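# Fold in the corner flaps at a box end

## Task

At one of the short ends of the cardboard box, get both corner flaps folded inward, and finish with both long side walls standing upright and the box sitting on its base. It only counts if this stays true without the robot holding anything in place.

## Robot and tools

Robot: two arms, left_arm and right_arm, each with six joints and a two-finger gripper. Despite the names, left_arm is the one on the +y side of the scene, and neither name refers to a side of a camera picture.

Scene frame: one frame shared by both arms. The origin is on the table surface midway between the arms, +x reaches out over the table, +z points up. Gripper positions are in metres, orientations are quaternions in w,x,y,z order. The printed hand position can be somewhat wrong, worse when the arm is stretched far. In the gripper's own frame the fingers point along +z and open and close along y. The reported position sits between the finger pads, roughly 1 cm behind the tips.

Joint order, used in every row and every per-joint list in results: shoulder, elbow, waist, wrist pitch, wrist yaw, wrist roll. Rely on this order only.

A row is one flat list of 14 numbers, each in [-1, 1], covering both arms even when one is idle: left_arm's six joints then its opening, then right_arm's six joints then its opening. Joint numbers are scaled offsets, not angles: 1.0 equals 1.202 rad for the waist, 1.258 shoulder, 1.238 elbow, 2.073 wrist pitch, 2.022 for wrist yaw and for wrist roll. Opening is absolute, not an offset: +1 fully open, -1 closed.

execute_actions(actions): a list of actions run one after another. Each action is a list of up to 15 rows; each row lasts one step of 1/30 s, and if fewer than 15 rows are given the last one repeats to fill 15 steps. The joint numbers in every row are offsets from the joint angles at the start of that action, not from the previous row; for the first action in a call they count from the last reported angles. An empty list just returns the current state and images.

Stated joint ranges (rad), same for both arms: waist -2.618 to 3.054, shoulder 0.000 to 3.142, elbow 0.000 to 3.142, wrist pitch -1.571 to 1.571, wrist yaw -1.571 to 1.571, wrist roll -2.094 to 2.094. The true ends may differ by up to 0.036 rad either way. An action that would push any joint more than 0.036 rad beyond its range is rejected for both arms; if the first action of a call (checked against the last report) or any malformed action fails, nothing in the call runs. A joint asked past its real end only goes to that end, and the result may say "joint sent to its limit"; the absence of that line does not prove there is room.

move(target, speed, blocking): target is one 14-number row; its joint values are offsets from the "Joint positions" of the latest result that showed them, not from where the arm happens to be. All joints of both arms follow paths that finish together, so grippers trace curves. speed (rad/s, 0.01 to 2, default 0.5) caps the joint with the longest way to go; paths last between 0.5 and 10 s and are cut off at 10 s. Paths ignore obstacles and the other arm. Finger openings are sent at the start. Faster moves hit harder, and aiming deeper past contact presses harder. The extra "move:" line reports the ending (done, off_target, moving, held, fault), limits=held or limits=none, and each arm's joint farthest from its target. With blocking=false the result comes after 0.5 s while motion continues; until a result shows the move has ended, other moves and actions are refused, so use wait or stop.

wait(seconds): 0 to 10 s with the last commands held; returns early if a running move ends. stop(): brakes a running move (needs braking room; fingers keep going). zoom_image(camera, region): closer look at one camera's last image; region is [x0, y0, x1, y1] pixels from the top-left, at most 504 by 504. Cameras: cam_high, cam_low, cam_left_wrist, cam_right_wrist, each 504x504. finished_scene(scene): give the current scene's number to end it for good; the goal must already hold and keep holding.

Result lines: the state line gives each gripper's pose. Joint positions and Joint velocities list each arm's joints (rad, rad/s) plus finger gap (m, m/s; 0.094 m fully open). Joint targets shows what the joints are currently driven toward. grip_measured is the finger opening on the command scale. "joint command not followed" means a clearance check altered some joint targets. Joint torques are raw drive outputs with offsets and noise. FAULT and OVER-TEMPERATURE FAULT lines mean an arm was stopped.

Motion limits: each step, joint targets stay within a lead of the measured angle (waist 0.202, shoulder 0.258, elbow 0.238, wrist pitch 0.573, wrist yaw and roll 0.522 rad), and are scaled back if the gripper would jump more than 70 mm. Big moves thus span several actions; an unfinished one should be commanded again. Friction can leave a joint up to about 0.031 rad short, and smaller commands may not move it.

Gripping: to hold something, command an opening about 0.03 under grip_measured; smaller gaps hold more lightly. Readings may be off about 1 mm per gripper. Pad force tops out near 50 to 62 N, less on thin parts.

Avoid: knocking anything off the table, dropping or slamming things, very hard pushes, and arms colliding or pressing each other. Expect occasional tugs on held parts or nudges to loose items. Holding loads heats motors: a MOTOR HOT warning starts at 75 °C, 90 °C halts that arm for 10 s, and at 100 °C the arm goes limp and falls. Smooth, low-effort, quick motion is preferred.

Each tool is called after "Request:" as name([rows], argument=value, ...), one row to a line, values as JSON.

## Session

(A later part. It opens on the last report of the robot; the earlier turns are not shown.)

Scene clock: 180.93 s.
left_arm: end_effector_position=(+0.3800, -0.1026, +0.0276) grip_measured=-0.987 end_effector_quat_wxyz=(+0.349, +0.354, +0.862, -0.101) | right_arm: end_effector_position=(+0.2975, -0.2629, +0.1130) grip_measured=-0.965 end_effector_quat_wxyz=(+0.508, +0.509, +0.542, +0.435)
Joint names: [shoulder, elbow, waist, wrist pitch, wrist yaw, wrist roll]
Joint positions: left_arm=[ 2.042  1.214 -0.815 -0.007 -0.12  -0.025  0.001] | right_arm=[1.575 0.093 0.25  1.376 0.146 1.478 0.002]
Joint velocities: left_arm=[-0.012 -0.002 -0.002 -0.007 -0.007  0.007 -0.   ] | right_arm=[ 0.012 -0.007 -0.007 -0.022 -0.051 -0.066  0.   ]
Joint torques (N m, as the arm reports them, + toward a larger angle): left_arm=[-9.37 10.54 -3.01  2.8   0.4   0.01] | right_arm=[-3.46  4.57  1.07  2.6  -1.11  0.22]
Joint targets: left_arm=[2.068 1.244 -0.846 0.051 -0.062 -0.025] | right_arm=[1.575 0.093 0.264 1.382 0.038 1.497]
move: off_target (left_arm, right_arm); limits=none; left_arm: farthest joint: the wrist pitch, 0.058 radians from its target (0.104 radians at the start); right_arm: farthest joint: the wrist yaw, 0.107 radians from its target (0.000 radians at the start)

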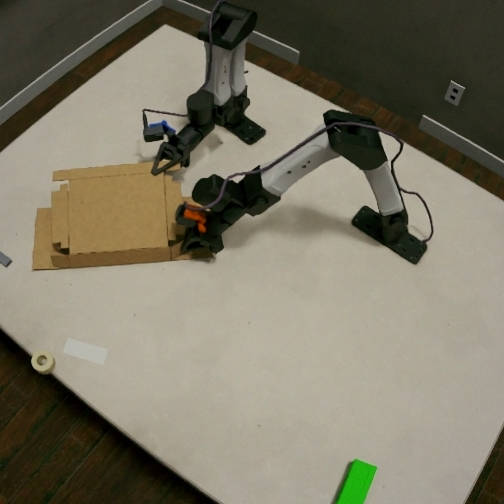

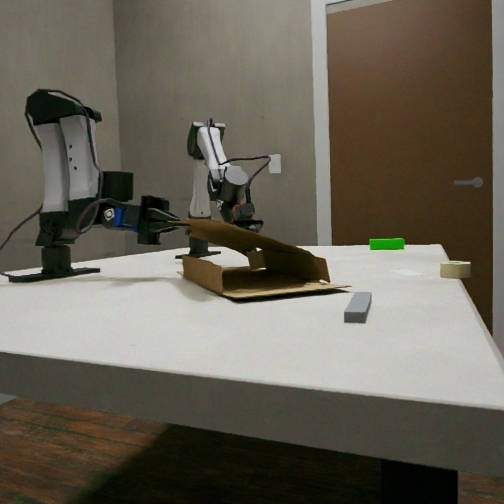

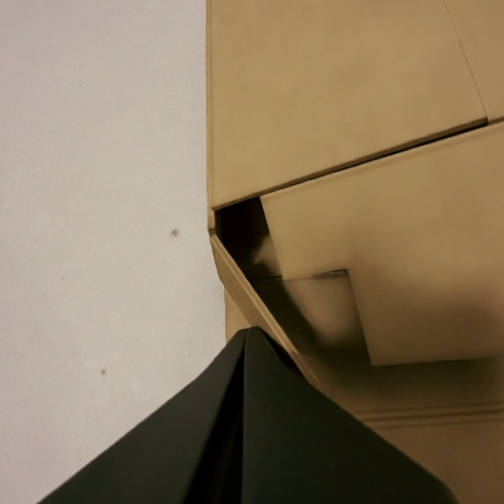

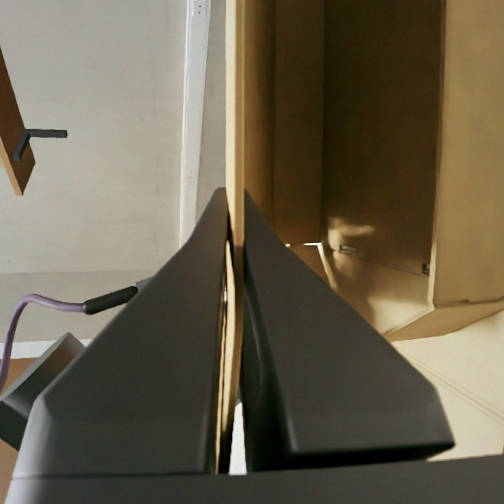

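Request:
move(target=[-0.16,-0.18,0,0,0.05,0,-1, 0,0,0,0,0,0,-1], speed=0.3)

Request:
move(target=[0,0,-0.15,-0.05,0,0,1, 0,0,0,0,0,0,1], speed=0.3)

Request:
move(target=[0.1,0,0,0,0,0,1, 0,0,0,0,0,0,1], speed=0.2)

Request:
move(target=[0.07,0,0,-0.03,0,0,1, 0,0.4,0,-0.24,0,0,1], speed=0.3)

Scene clock: 190.43 s.
left_arm: end_effector_position=(+0.3347, -0.0742, +0.0349) grip_measured=-0.987 end_effector_quat_wxyz=(+0.321, +0.371, +0.861, -0.135) | right_arm: end_effector_position=(+0.2974, -0.2645, +0.1122) grip_measured=-0.965 end_effector_quat_wxyz=(+0.510, +0.511, +0.541, +0.431)
Joint names: [shoulder, elbow, waist, wrist pitch, wrist yaw, wrist roll]
Joint positions: left_arm=[ 1.863  1.01  -0.814 -0.007 -0.03  -0.025  0.001] | right_arm=[1.575 0.093 0.25  1.373 0.155 1.476 0.002]
Joint velocities: left_arm=[ 0.022 -0.007 -0.007 -0.007  0.022 -0.007  0.001] | right_arm=[-0.007  0.002  0.002 -0.022  0.051  0.037 -0.001]
Joint torques (N m, as the arm reports them, + toward a larger angle): left_arm=[-11.17   6.11   0.01   2.12   0.09   0.01] | right_arm=[-3.53  4.56 -0.18  2.58 -0.07  0.06]
Joint targets: left_arm=[1.841 0.991 -0.815 -0.007 -0.019 -0.025] | right_arm=[1.575 0.093 0.250 1.376 0.146 1.478]
move: off_target (left_arm); limits=none; left_arm: farthest joint: the shoulder, 0.023 radians from its target (0.201 radians at the start); right_arm: farthest joint: the wrist yaw, 0.009 radians from its target (0.000 radians at the start)

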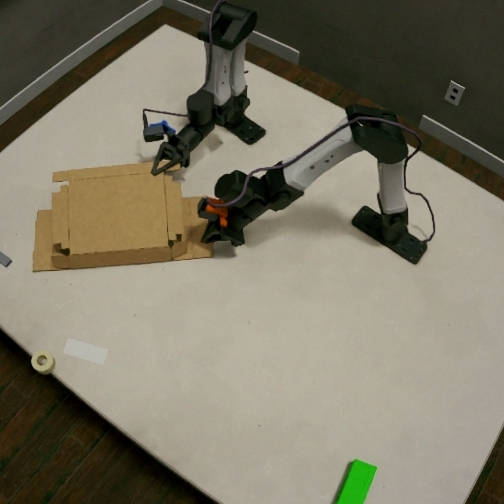

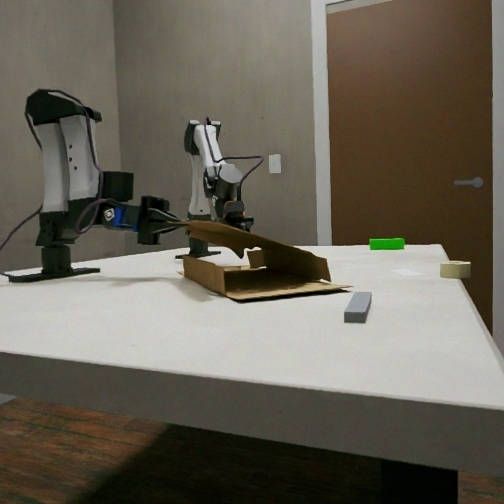

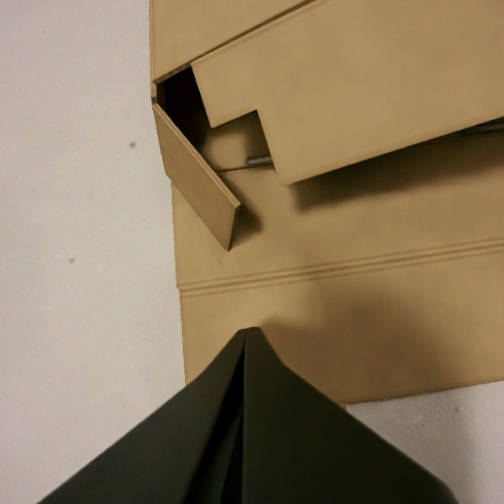

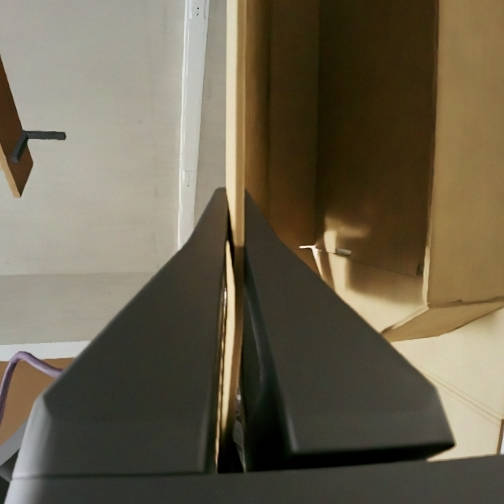

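Scene clock: 191.60 s.
left_arm: end_effector_position=(+0.2605, -0.1074, +0.0207) grip_measured=+1.000 end_effector_quat_wxyz=(+0.270, +0.453, +0.838, -0.140) | right_arm: end_effector_position=(+0.2974, -0.2645, +0.1123) grip_measured=+1.000 end_effector_quat_wxyz=(+0.510, +0.511, +0.541, +0.431)
Joint names: [shoulder, elbow, waist, wrist pitch, wrist yaw, wrist roll]
Joint positions: left_arm=[ 1.863  1.01  -0.99  -0.101 -0.03  -0.025  0.094] | right_arm=[1.575 0.093 0.25  1.373 0.155 1.476 0.094]
Joint velocities: left_arm=[-0.002  0.002 -0.002 -0.066  0.037  0.037  0.   ] | right_arm=[-0.002 -0.017 -0.007 -0.081 -0.022  0.051  0.   ]
Joint torques (N m, as the arm reports them, + toward a larger angle): left_arm=[-9.42  7.59 -0.62  1.87 -0.07  0.  ] | right_arm=[-3.52  4.56 -0.22  2.53  0.03  0.03]
Joint targets: left_arm=[1.863 1.010 -0.995 -0.111 -0.030 -0.025] | right_arm=[1.575 0.093 0.250 1.373 0.155 1.476]
move: done; limits=none; left_arm: farthest joint: the wrist pitch, 0.010 radians from its target (0.103 radians at the start); right_arm: farthest joint: the waist, 0.000 radians from its target (0.000 radians at the start)

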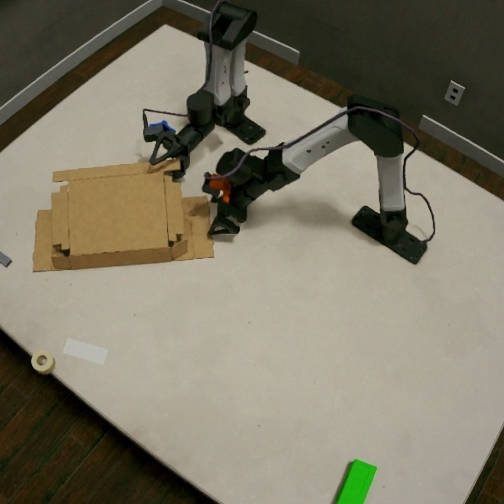

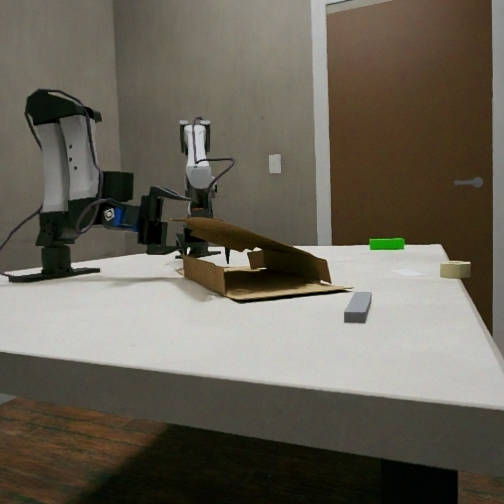

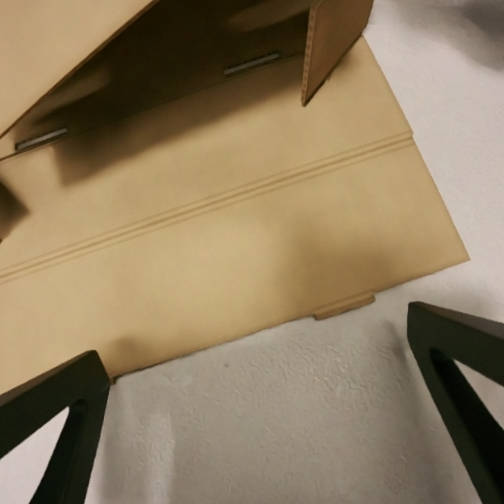

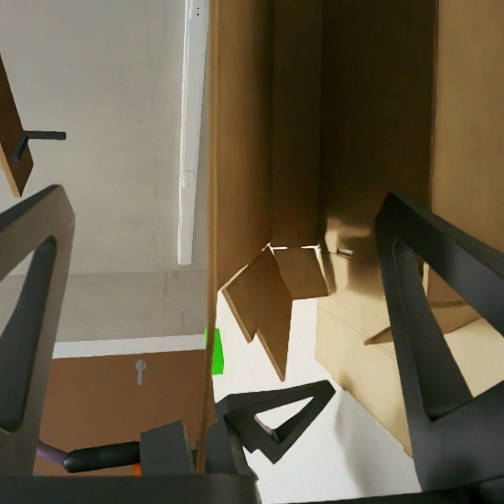

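Scene clock: 192.70 s.
left_arm: end_effector_position=(+0.2655, -0.1187, +0.0100) grip_measured=+1.000 end_effector_quat_wxyz=(+0.278, +0.450, +0.835, -0.151) | right_arm: end_effector_position=(+0.2974, -0.2645, +0.1123) grip_measured=+1.000 end_effector_quat_wxyz=(+0.510, +0.511, +0.541, +0.431)
Joint names: [shoulder, elbow, waist, wrist pitch, wrist yaw, wrist roll]
Joint positions: left_arm=[ 1.92   1.019 -0.99  -0.027 -0.021 -0.031  0.094] | right_arm=[1.575 0.093 0.25  1.373 0.155 1.476 0.094]
Joint velocities: left_arm=[ 0.002  0.002  0.007 -0.022 -0.007  0.037  0.   ] | right_arm=[-0.007 -0.002 -0.012 -0.022 -0.007  0.066  0.   ]
Joint torques (N m, as the arm reports them, + toward a larger angle): left_arm=[-4.96  6.74 -0.05  1.12 -0.14  0.07] | right_arm=[-3.47  4.61 -0.21  2.55  0.02  0.04]
Joint targets: left_arm=[1.989 1.010 -0.990 -0.101 -0.030 -0.025] | right_arm=[1.575 0.093 0.250 1.373 0.155 1.476]
move: off_target (left_arm); limits=none; left_arm: farthest joint: the wrist pitch, 0.074 radians from its target (0.000 radians at the start); right_arm: farthest joint: the waist, 0.000 radians from its target (0.000 radians at the start)

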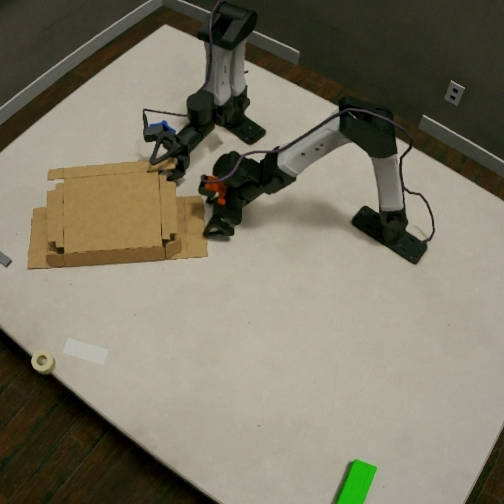

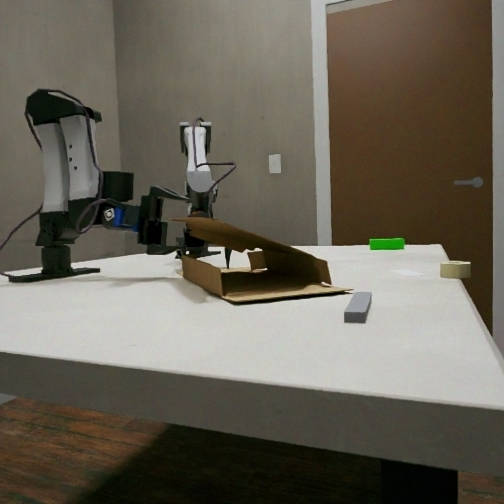

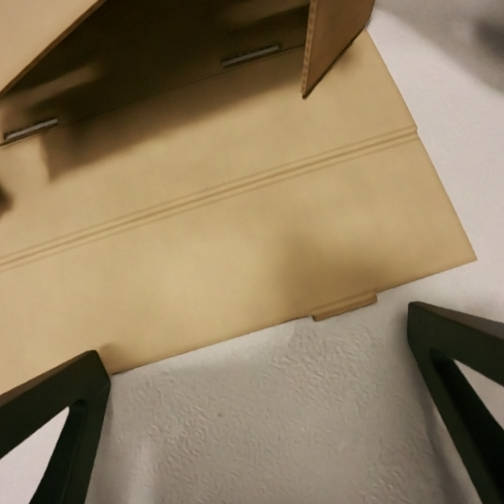

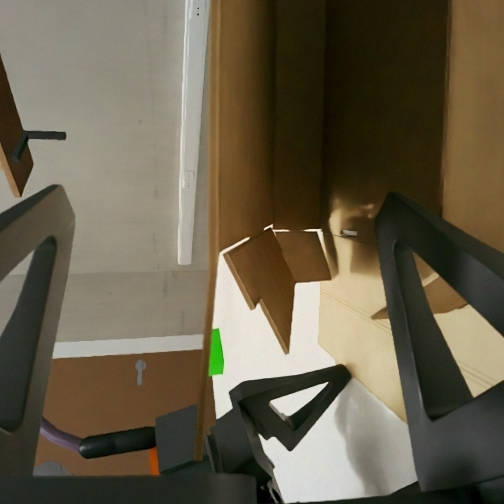

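Scene clock: 195.03 s.
left_arm: end_effector_position=(+0.2689, -0.1246, +0.0099) grip_measured=+1.000 end_effector_quat_wxyz=(+0.285, +0.447, +0.833, -0.156) | right_arm: end_effector_position=(+0.3973, -0.2545, +0.1745) grip_measured=+1.000 end_effector_quat_wxyz=(+0.508, +0.513, +0.543, +0.429)
Joint names: [shoulder, elbow, waist, wrist pitch, wrist yaw, wrist roll]
Joint positions: left_arm=[ 1.937  1.029 -0.99  -0.002 -0.02  -0.033  0.094] | right_arm=[1.575 0.571 0.25  0.887 0.155 1.476 0.094]
Joint velocities: left_arm=[-0.007 -0.012 -0.012 -0.037 -0.051 -0.037  0.   ] | right_arm=[-0.007 -0.027 -0.002 -0.051 -0.051  0.051  0.   ]
Joint torques (N m, as the arm reports them, + toward a larger angle): left_arm=[-4.88  6.62 -0.08  0.99 -0.08  0.02] | right_arm=[-5.66  8.58 -0.21  2.42  0.03  0.04]
Joint targets: left_arm=[2.008 1.019 -0.990 -0.089 -0.021 -0.031] | right_arm=[1.575 0.588 0.250 0.875 0.155 1.476]
move: off_target (left_arm); limits=none; left_arm: farthest joint: the wrist pitch, 0.088 radians from its target (0.062 radians at the start); right_arm: farthest joint: the elbow, 0.018 radians from its target (0.496 radians at the start)

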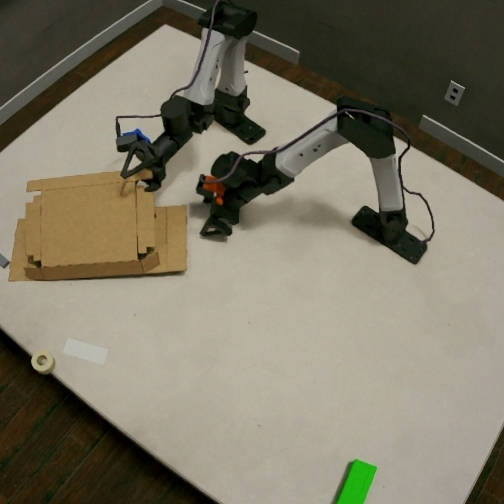

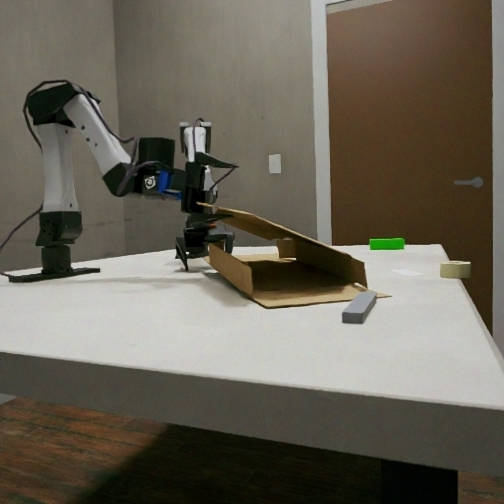

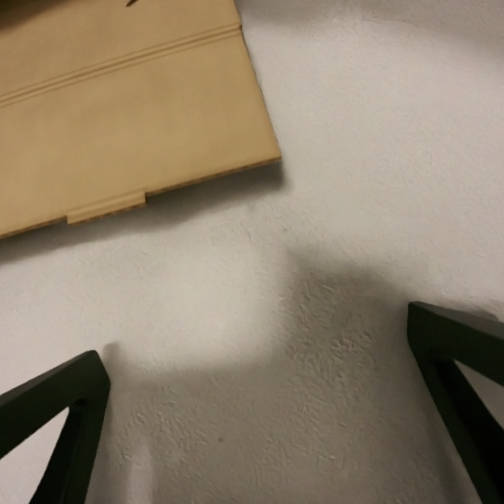

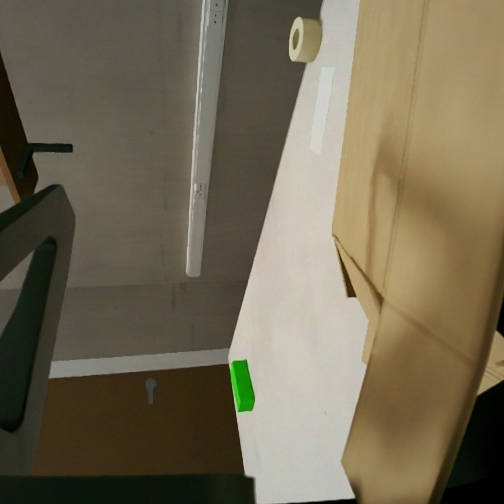

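Request:
move(target=[-0.25,0,0.3,0,0,0,-1, 0.1,0,0,0.06,0,0,1], speed=0.3)

Request:
move(target=[0,0,0,0,0,0,-1, 0,0,0,0,0,0,-1])

Request:
move(target=[0,0,0,0,0,0,-1, -0.1,-0.3,0.3,0.16,0.18,0,-1], speed=0.3)

Scene clock: 202.00 s.
left_arm: end_effector_position=(+0.3998, -0.0223, +0.1452) grip_measured=-0.987 end_effector_quat_wxyz=(+0.438, +0.273, +0.843, -0.151) | right_arm: end_effector_position=(+0.4057, -0.2536, +0.1592) grip_measured=+1.000 end_effector_quat_wxyz=(+0.512, +0.510, +0.539, +0.433)
Joint names: [shoulder, elbow, waist, wrist pitch, wrist yaw, wrist roll]
Joint positions: left_arm=[ 1.639  1.029 -0.635  0.002 -0.02  -0.033  0.001] | right_arm=[1.675 0.571 0.25  1.001 0.155 1.476 0.094]
Joint velocities: left_arm=[ 0.002  0.002 -0.012 -0.022 -0.022 -0.022 -0.001] | right_arm=[-0.007  0.007 -0.012 -0.007 -0.037 -0.022  0.   ]
Joint torques (N m, as the arm reports them, + toward a larger angle): left_arm=[-9.5   8.82  0.65  2.4  -0.02  0.02] | right_arm=[-4.6   6.8  -0.18  2.68  0.02  0.04]
Joint targets: left_arm=[1.623 1.029 -0.629 -0.001 -0.020 -0.033] | right_arm=[1.700 0.571 0.250 1.011 0.155 1.476]
move: off_target (right_arm); limits=none; left_arm: farthest joint: the shoulder, 0.017 radians from its target (0.314 radians at the start); right_arm: farthest joint: the shoulder, 0.026 radians from its target (0.126 radians at the start)

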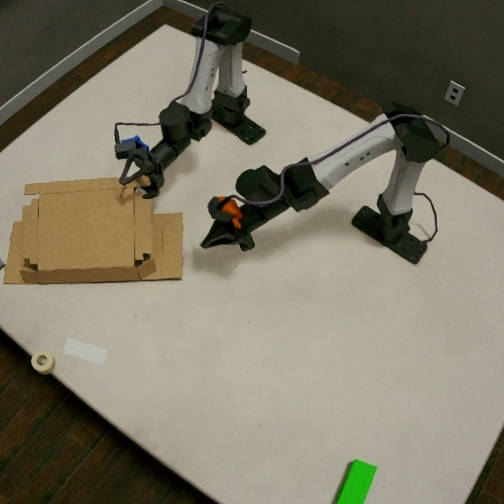

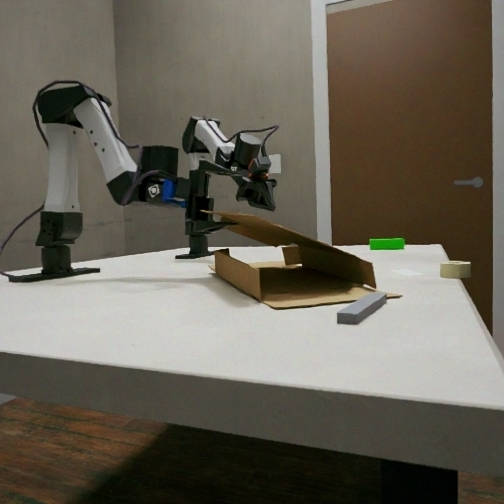

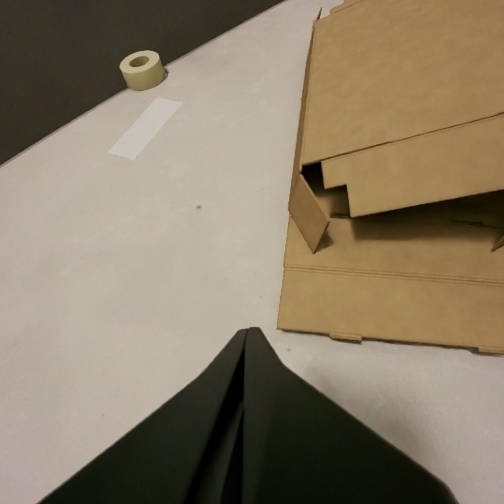

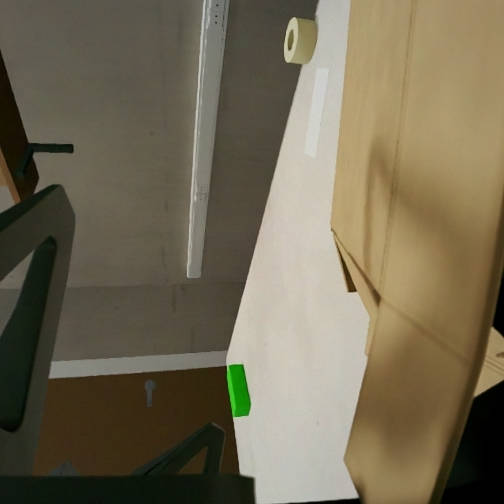

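Scene clock: 202.53 s.
left_arm: end_effector_position=(+0.3998, -0.0223, +0.1452) grip_measured=-0.987 end_effector_quat_wxyz=(+0.438, +0.273, +0.843, -0.151) | right_arm: end_effector_position=(+0.4056, -0.2536, +0.1585) grip_measured=-0.763 end_effector_quat_wxyz=(+0.511, +0.510, +0.540, +0.432)
Joint names: [shoulder, elbow, waist, wrist pitch, wrist yaw, wrist roll]
Joint positions: left_arm=[ 1.639  1.029 -0.635  0.002 -0.02  -0.033  0.001] | right_arm=[1.675 0.571 0.25  0.999 0.155 1.476 0.011]
Joint velocities: left_arm=[-0.002  0.002 -0.012 -0.022  0.022  0.066 -0.002] | right_arm=[-0.017 -0.002  0.007 -0.037  0.007 -0.007 -0.   ]
Joint torques (N m, as the arm reports them, + toward a larger angle): left_arm=[-8.26  8.75  0.06  2.45 -0.06  0.01] | right_arm=[-6.13  6.78 -0.25  2.59  0.03  0.04]
Joint targets: left_arm=[1.639 1.029 -0.635 0.002 -0.020 -0.033] | right_arm=[1.675 0.571 0.250 1.001 0.155 1.476]
move: done; limits=none; left_arm: farthest joint: the waist, 0.000 radians from its target (0.000 radians at the start); right_arm: farthest joint: the wrist pitch, 0.002 radians from its target (0.000 radians at the start)

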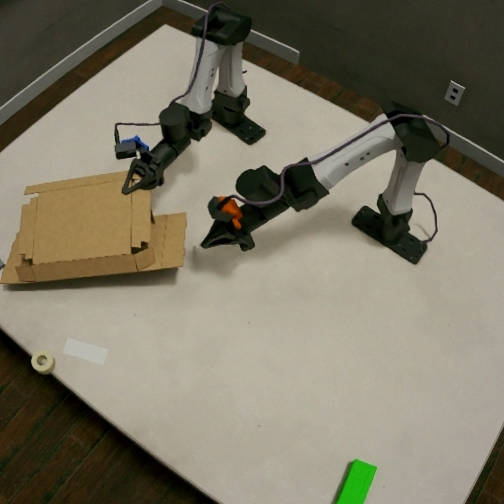

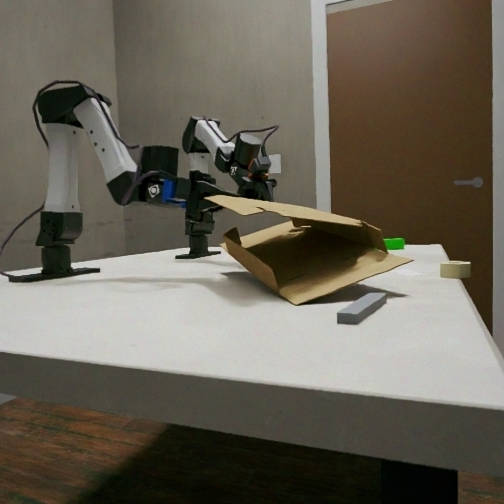

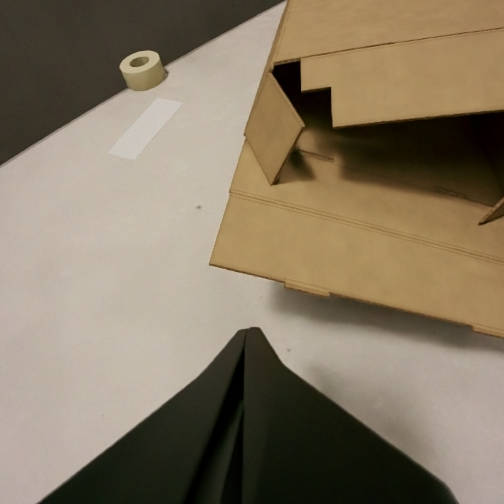

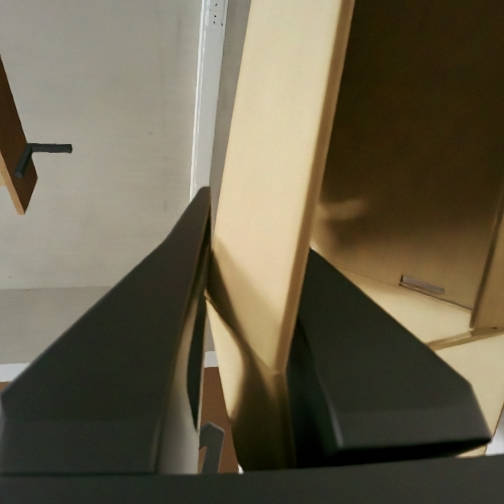

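Scene clock: 204.43 s.
left_arm: end_effector_position=(+0.3998, -0.0223, +0.1452) grip_measured=-0.987 end_effector_quat_wxyz=(+0.438, +0.273, +0.843, -0.151) | right_arm: end_effector_position=(+0.3081, -0.1934, +0.1405) grip_measured=-0.763 end_effector_quat_wxyz=(+0.531, +0.495, +0.524, +0.444)
Joint names: [shoulder, elbow, waist, wrist pitch, wrist yaw, wrist roll]
Joint positions: left_arm=[ 1.639  1.029 -0.635  0.002 -0.02  -0.033  0.001] | right_arm=[1.575 0.219 0.601 1.309 0.512 1.476 0.011]
Joint velocities: left_arm=[ 0.002 -0.002  0.007 -0.007 -0.037 -0.007  0.001] | right_arm=[ 0.017  0.022  0.012 -0.081  0.007  0.007  0.002]
Joint torques (N m, as the arm reports them, + toward a larger angle): left_arm=[-8.37  8.76  0.    2.43 -0.05  0.02] | right_arm=[-5.63  3.8   0.71  2.62  0.12  0.05]
Joint targets: left_arm=[1.639 1.029 -0.635 0.002 -0.020 -0.033] | right_arm=[1.549 0.199 0.610 1.330 0.519 1.476]
move: off_target (right_arm); limits=none; left_arm: farthest joint: the waist, 0.000 radians from its target (0.000 radians at the start); right_arm: farthest joint: the shoulder, 0.025 radians from its target (0.126 radians at the start)

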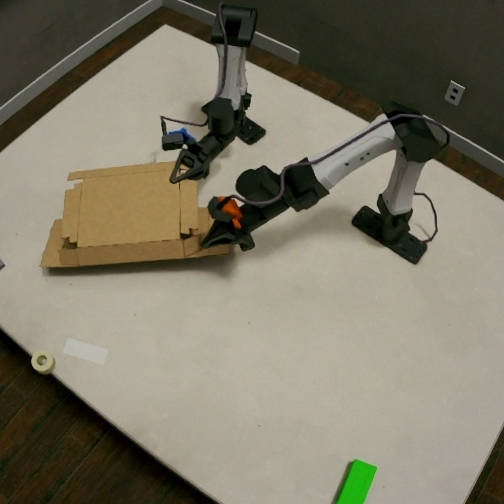

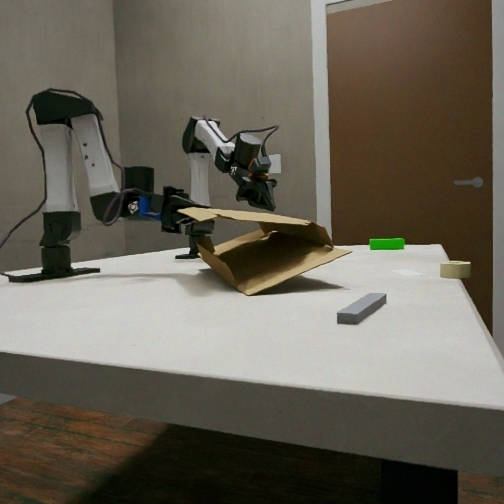

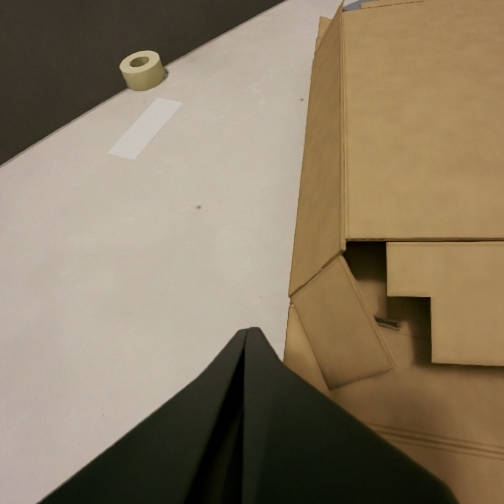

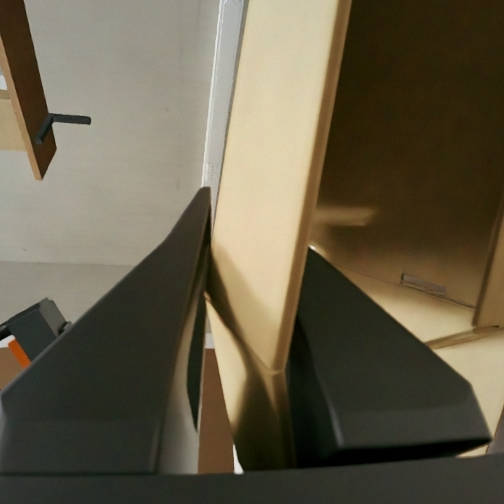

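Request:
move(target=[-0.06,-0.25,-0.2,0,0,0,-1, 0,0,0,-0.03,0,0,0.3], speed=0.3)

Scene clock: 213.67 s.
left_arm: end_effector_position=(+0.2715, -0.0360, +0.0468) grip_measured=-0.987 end_effector_quat_wxyz=(+0.318, +0.391, +0.851, -0.150) | right_arm: end_effector_position=(+0.3075, -0.1938, +0.1304) grip_measured=+0.297 end_effector_quat_wxyz=(+0.526, +0.499, +0.539, +0.429)
Joint names: [shoulder, elbow, waist, wrist pitch, wrist yaw, wrist roll]
Joint positions: left_arm=[ 1.59   0.735 -0.867  0.001 -0.02  -0.033  0.001] | right_arm=[1.575 0.219 0.601 1.264 0.512 1.476 0.061]
Joint velocities: left_arm=[ 0.002 -0.007 -0.002  0.007  0.051 -0.007 -0.001] | right_arm=[-0.012 -0.012  0.007 -0.037 -0.037  0.022 -0.001]
Joint torques (N m, as the arm reports them, + toward a larger angle): left_arm=[-9.    6.42 -0.97  2.1  -0.07  0.01] | right_arm=[-4.04  5.22 -0.21  2.23  0.04  0.03]
Joint targets: left_arm=[1.564 0.720 -0.875 0.002 -0.020 -0.033] | right_arm=[1.575 0.219 0.601 1.247 0.512 1.476]
move: off_target (left_arm); limits=none; left_arm: farthest joint: the shoulder, 0.026 radians from its target (0.076 radians at the start); right_arm: farthest joint: the wrist pitch, 0.018 radians from its target (0.063 radians at the start)

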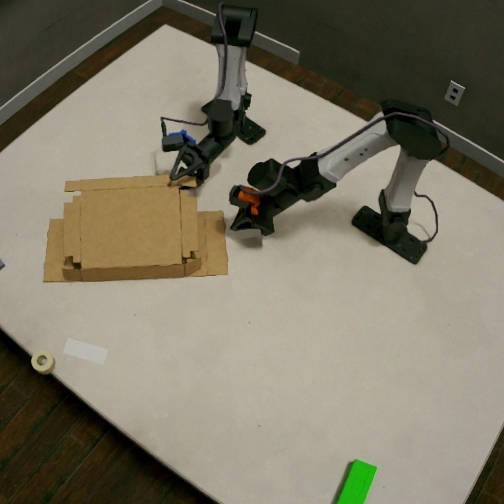

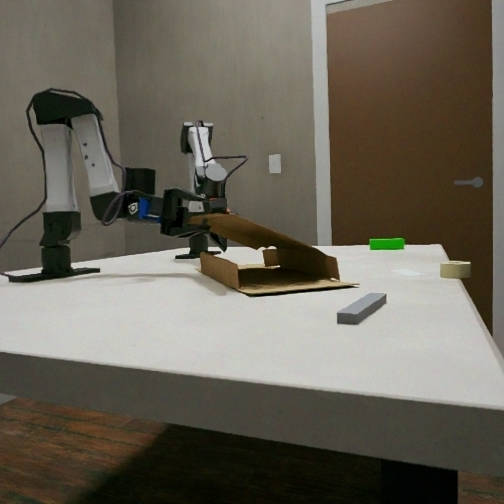

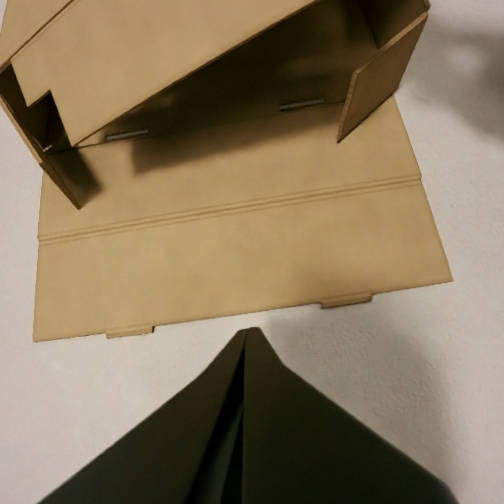

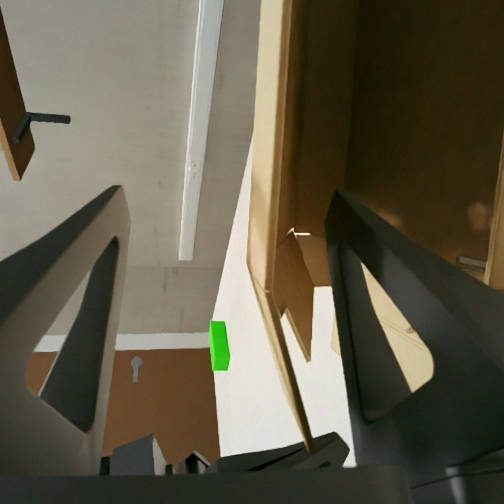

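Request:
move(target=[0.51,0.34,0,0.255,0,0,-1, 0,0,0,0,0,0,0.3], speed=0.3)

Scene clock: 220.83 s.
left_arm: end_effector_position=(+0.3739, -0.1656, +0.0133) grip_measured=-0.987 end_effector_quat_wxyz=(+0.443, +0.362, +0.792, -0.214) | right_arm: end_effector_position=(+0.3075, -0.1938, +0.1304) grip_measured=+0.297 end_effector_quat_wxyz=(+0.526, +0.499, +0.539, +0.429)
Joint names: [shoulder, elbow, waist, wrist pitch, wrist yaw, wrist roll]
Joint positions: left_arm=[ 2.206  1.138 -0.867  0.526 -0.02  -0.033  0.001] | right_arm=[1.575 0.219 0.601 1.264 0.512 1.476 0.061]
Joint velocities: left_arm=[ 0.002 -0.022 -0.002  0.007  0.022 -0.007  0.   ] | right_arm=[-0.007  0.012  0.002 -0.022 -0.051  0.007 -0.001]
Joint torques (N m, as the arm reports them, + toward a larger angle): left_arm=[-10.09   8.75   0.05   2.54  -0.05   0.  ] | right_arm=[-4.03  5.3  -0.21  2.42  0.04  0.04]
Joint targets: left_arm=[2.231 1.156 -0.867 0.530 -0.020 -0.033] | right_arm=[1.575 0.219 0.601 1.265 0.512 1.476]
move: off_target (left_arm); limits=none; left_arm: farthest joint: the shoulder, 0.025 radians from its target (0.642 radians at the start); right_arm: farthest joint: the waist, 0.000 radians from its target (0.000 radians at the start)

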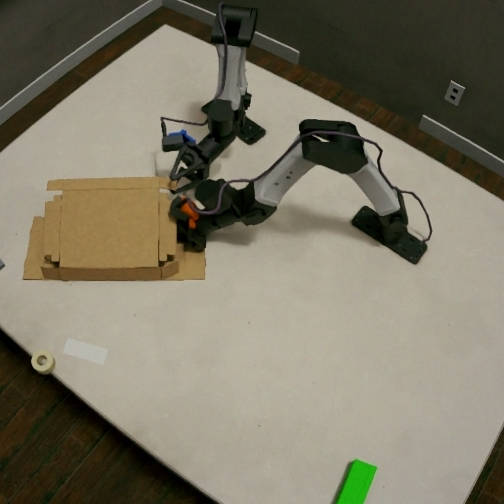

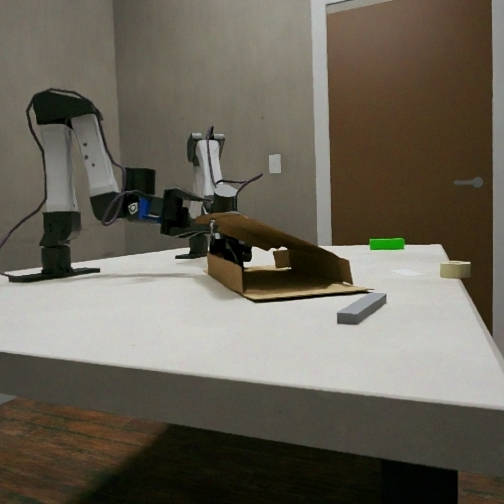

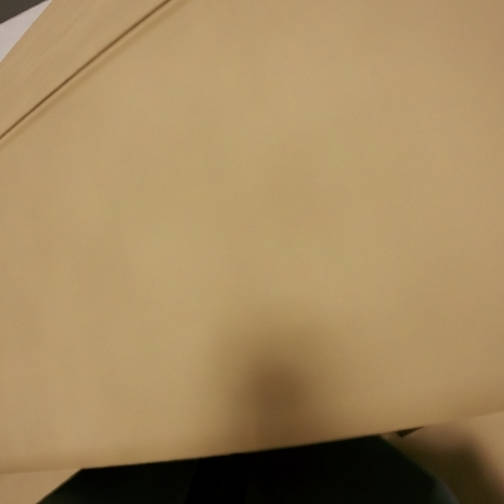

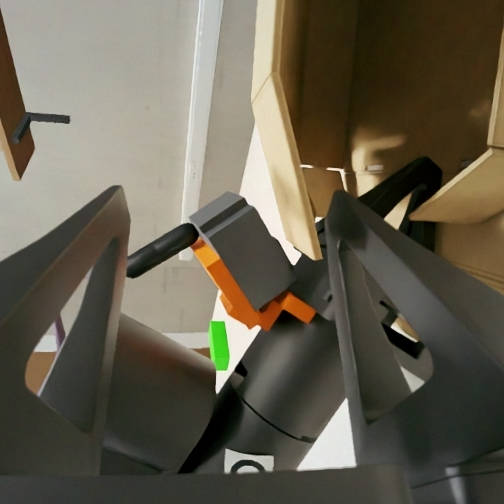

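Request:
move(target=[0,0,0,0,0,0,-1, 0.21,-0.02,-0.375,0.108,-0.25,0,-1], speed=0.4)

Request:
move(target=[0,0,0,0,0,0,-1, 0.17,0.39,0,-0.13,0,0,-1], speed=0.3)

Scene clock: 235.07 s.
left_arm: end_effector_position=(+0.3744, -0.1661, +0.0144) grip_measured=-0.987 end_effector_quat_wxyz=(+0.445, +0.362, +0.791, -0.215) | right_arm: end_effector_position=(+0.3347, -0.2693, +0.1161) grip_measured=-0.972 end_effector_quat_wxyz=(+0.512, +0.484, +0.533, +0.469)
Joint names: [shoulder, elbow, waist, wrist pitch, wrist yaw, wrist roll]
Joint positions: left_arm=[ 2.206  1.138 -0.867  0.531 -0.02  -0.033  0.001] | right_arm=[1.8   0.219 0.162 1.546 0.008 1.48  0.001]
Joint velocities: left_arm=[-0.012 -0.012  0.002 -0.022 -0.007  0.051 -0.001] | right_arm=[-0.012 -0.017 -0.007 -0.081 -0.022 -0.037 -0.   ]
Joint torques (N m, as the arm reports them, + toward a larger angle): left_arm=[-11.96   7.05  -0.03   2.43  -0.05   0.01] | right_arm=[-2.56  2.06 -1.33  1.93 -0.01  0.01]
Joint targets: left_arm=[2.206 1.138 -0.867 0.526 -0.020 -0.033] | right_arm=[1.839 0.194 0.150 1.488 0.007 1.476]
move: off_target (right_arm); limits=none; left_arm: farthest joint: the wrist pitch, 0.005 radians from its target (0.000 radians at the start); right_arm: farthest joint: the wrist pitch, 0.058 radians from its target (0.224 radians at the start)

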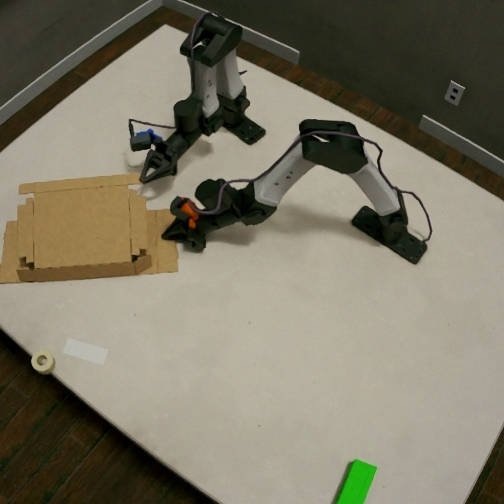

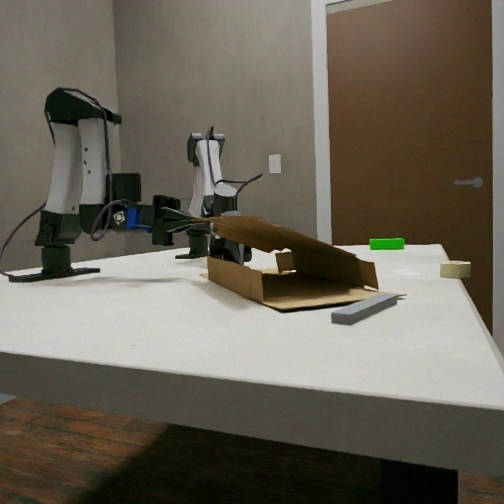

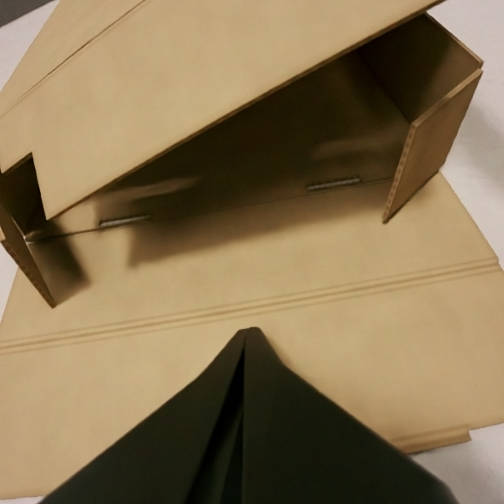

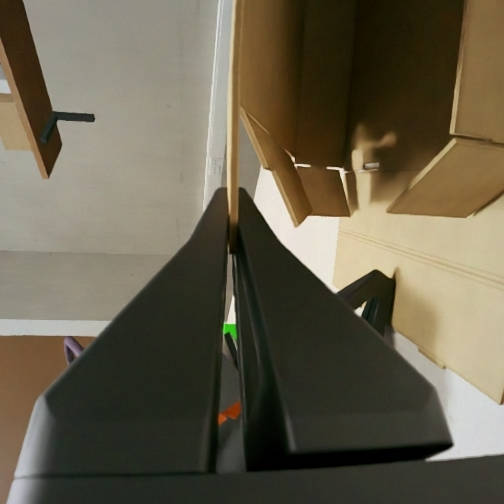

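Scene clock: 237.10 s.
left_arm: end_effector_position=(+0.3744, -0.1661, +0.0145) grip_measured=-0.987 end_effector_quat_wxyz=(+0.445, +0.362, +0.790, -0.215) | right_arm: end_effector_position=(+0.4460, -0.2679, +0.1276) grip_measured=-0.972 end_effector_quat_wxyz=(+0.515, +0.481, +0.530, +0.472)
Joint names: [shoulder, elbow, waist, wrist pitch, wrist yaw, wrist roll]
Joint positions: left_arm=[ 2.206  1.138 -0.867  0.532 -0.02  -0.033  0.001] | right_arm=[1.989 0.68  0.162 1.284 0.008 1.48  0.001]
Joint velocities: left_arm=[-0.002 -0.002 -0.012  0.051 -0.081  0.022 -0.   ] | right_arm=[-0.007 -0.007 -0.012  0.051 -0.007 -0.051  0.   ]
Joint torques (N m, as the arm reports them, + toward a larger angle): left_arm=[-11.85   7.18   0.07   2.5   -0.06   0.02] | right_arm=[-6.31  7.28 -0.2   2.48  0.01  0.05]
Joint targets: left_arm=[2.206 1.138 -0.867 0.531 -0.020 -0.033] | right_arm=[2.014 0.701 0.162 1.276 0.008 1.480]
move: off_target (right_arm); limits=none; left_arm: farthest joint: the wrist pitch, 0.001 radians from its target (0.000 radians at the start); right_arm: farthest joint: the shoulder, 0.025 radians from its target (0.214 radians at the start)

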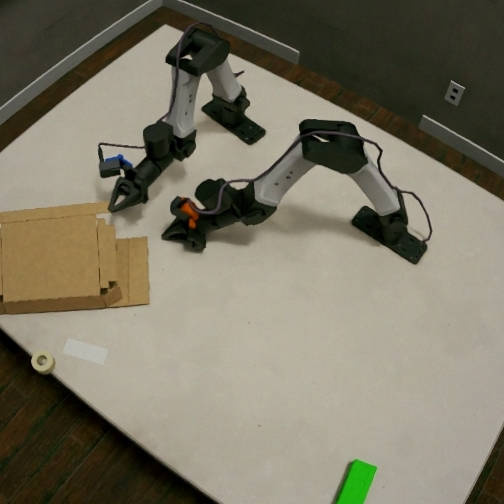

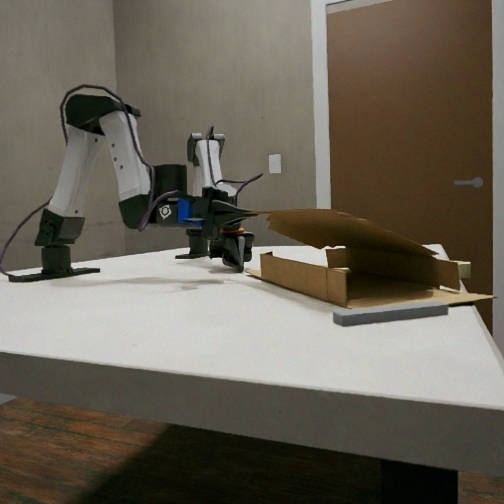

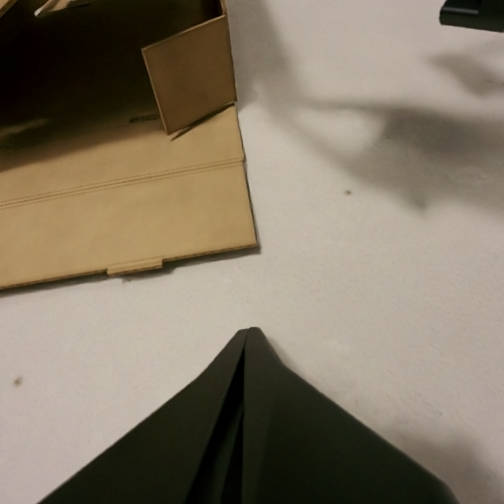

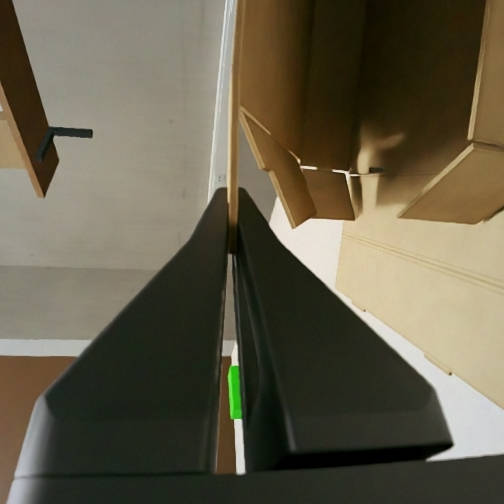

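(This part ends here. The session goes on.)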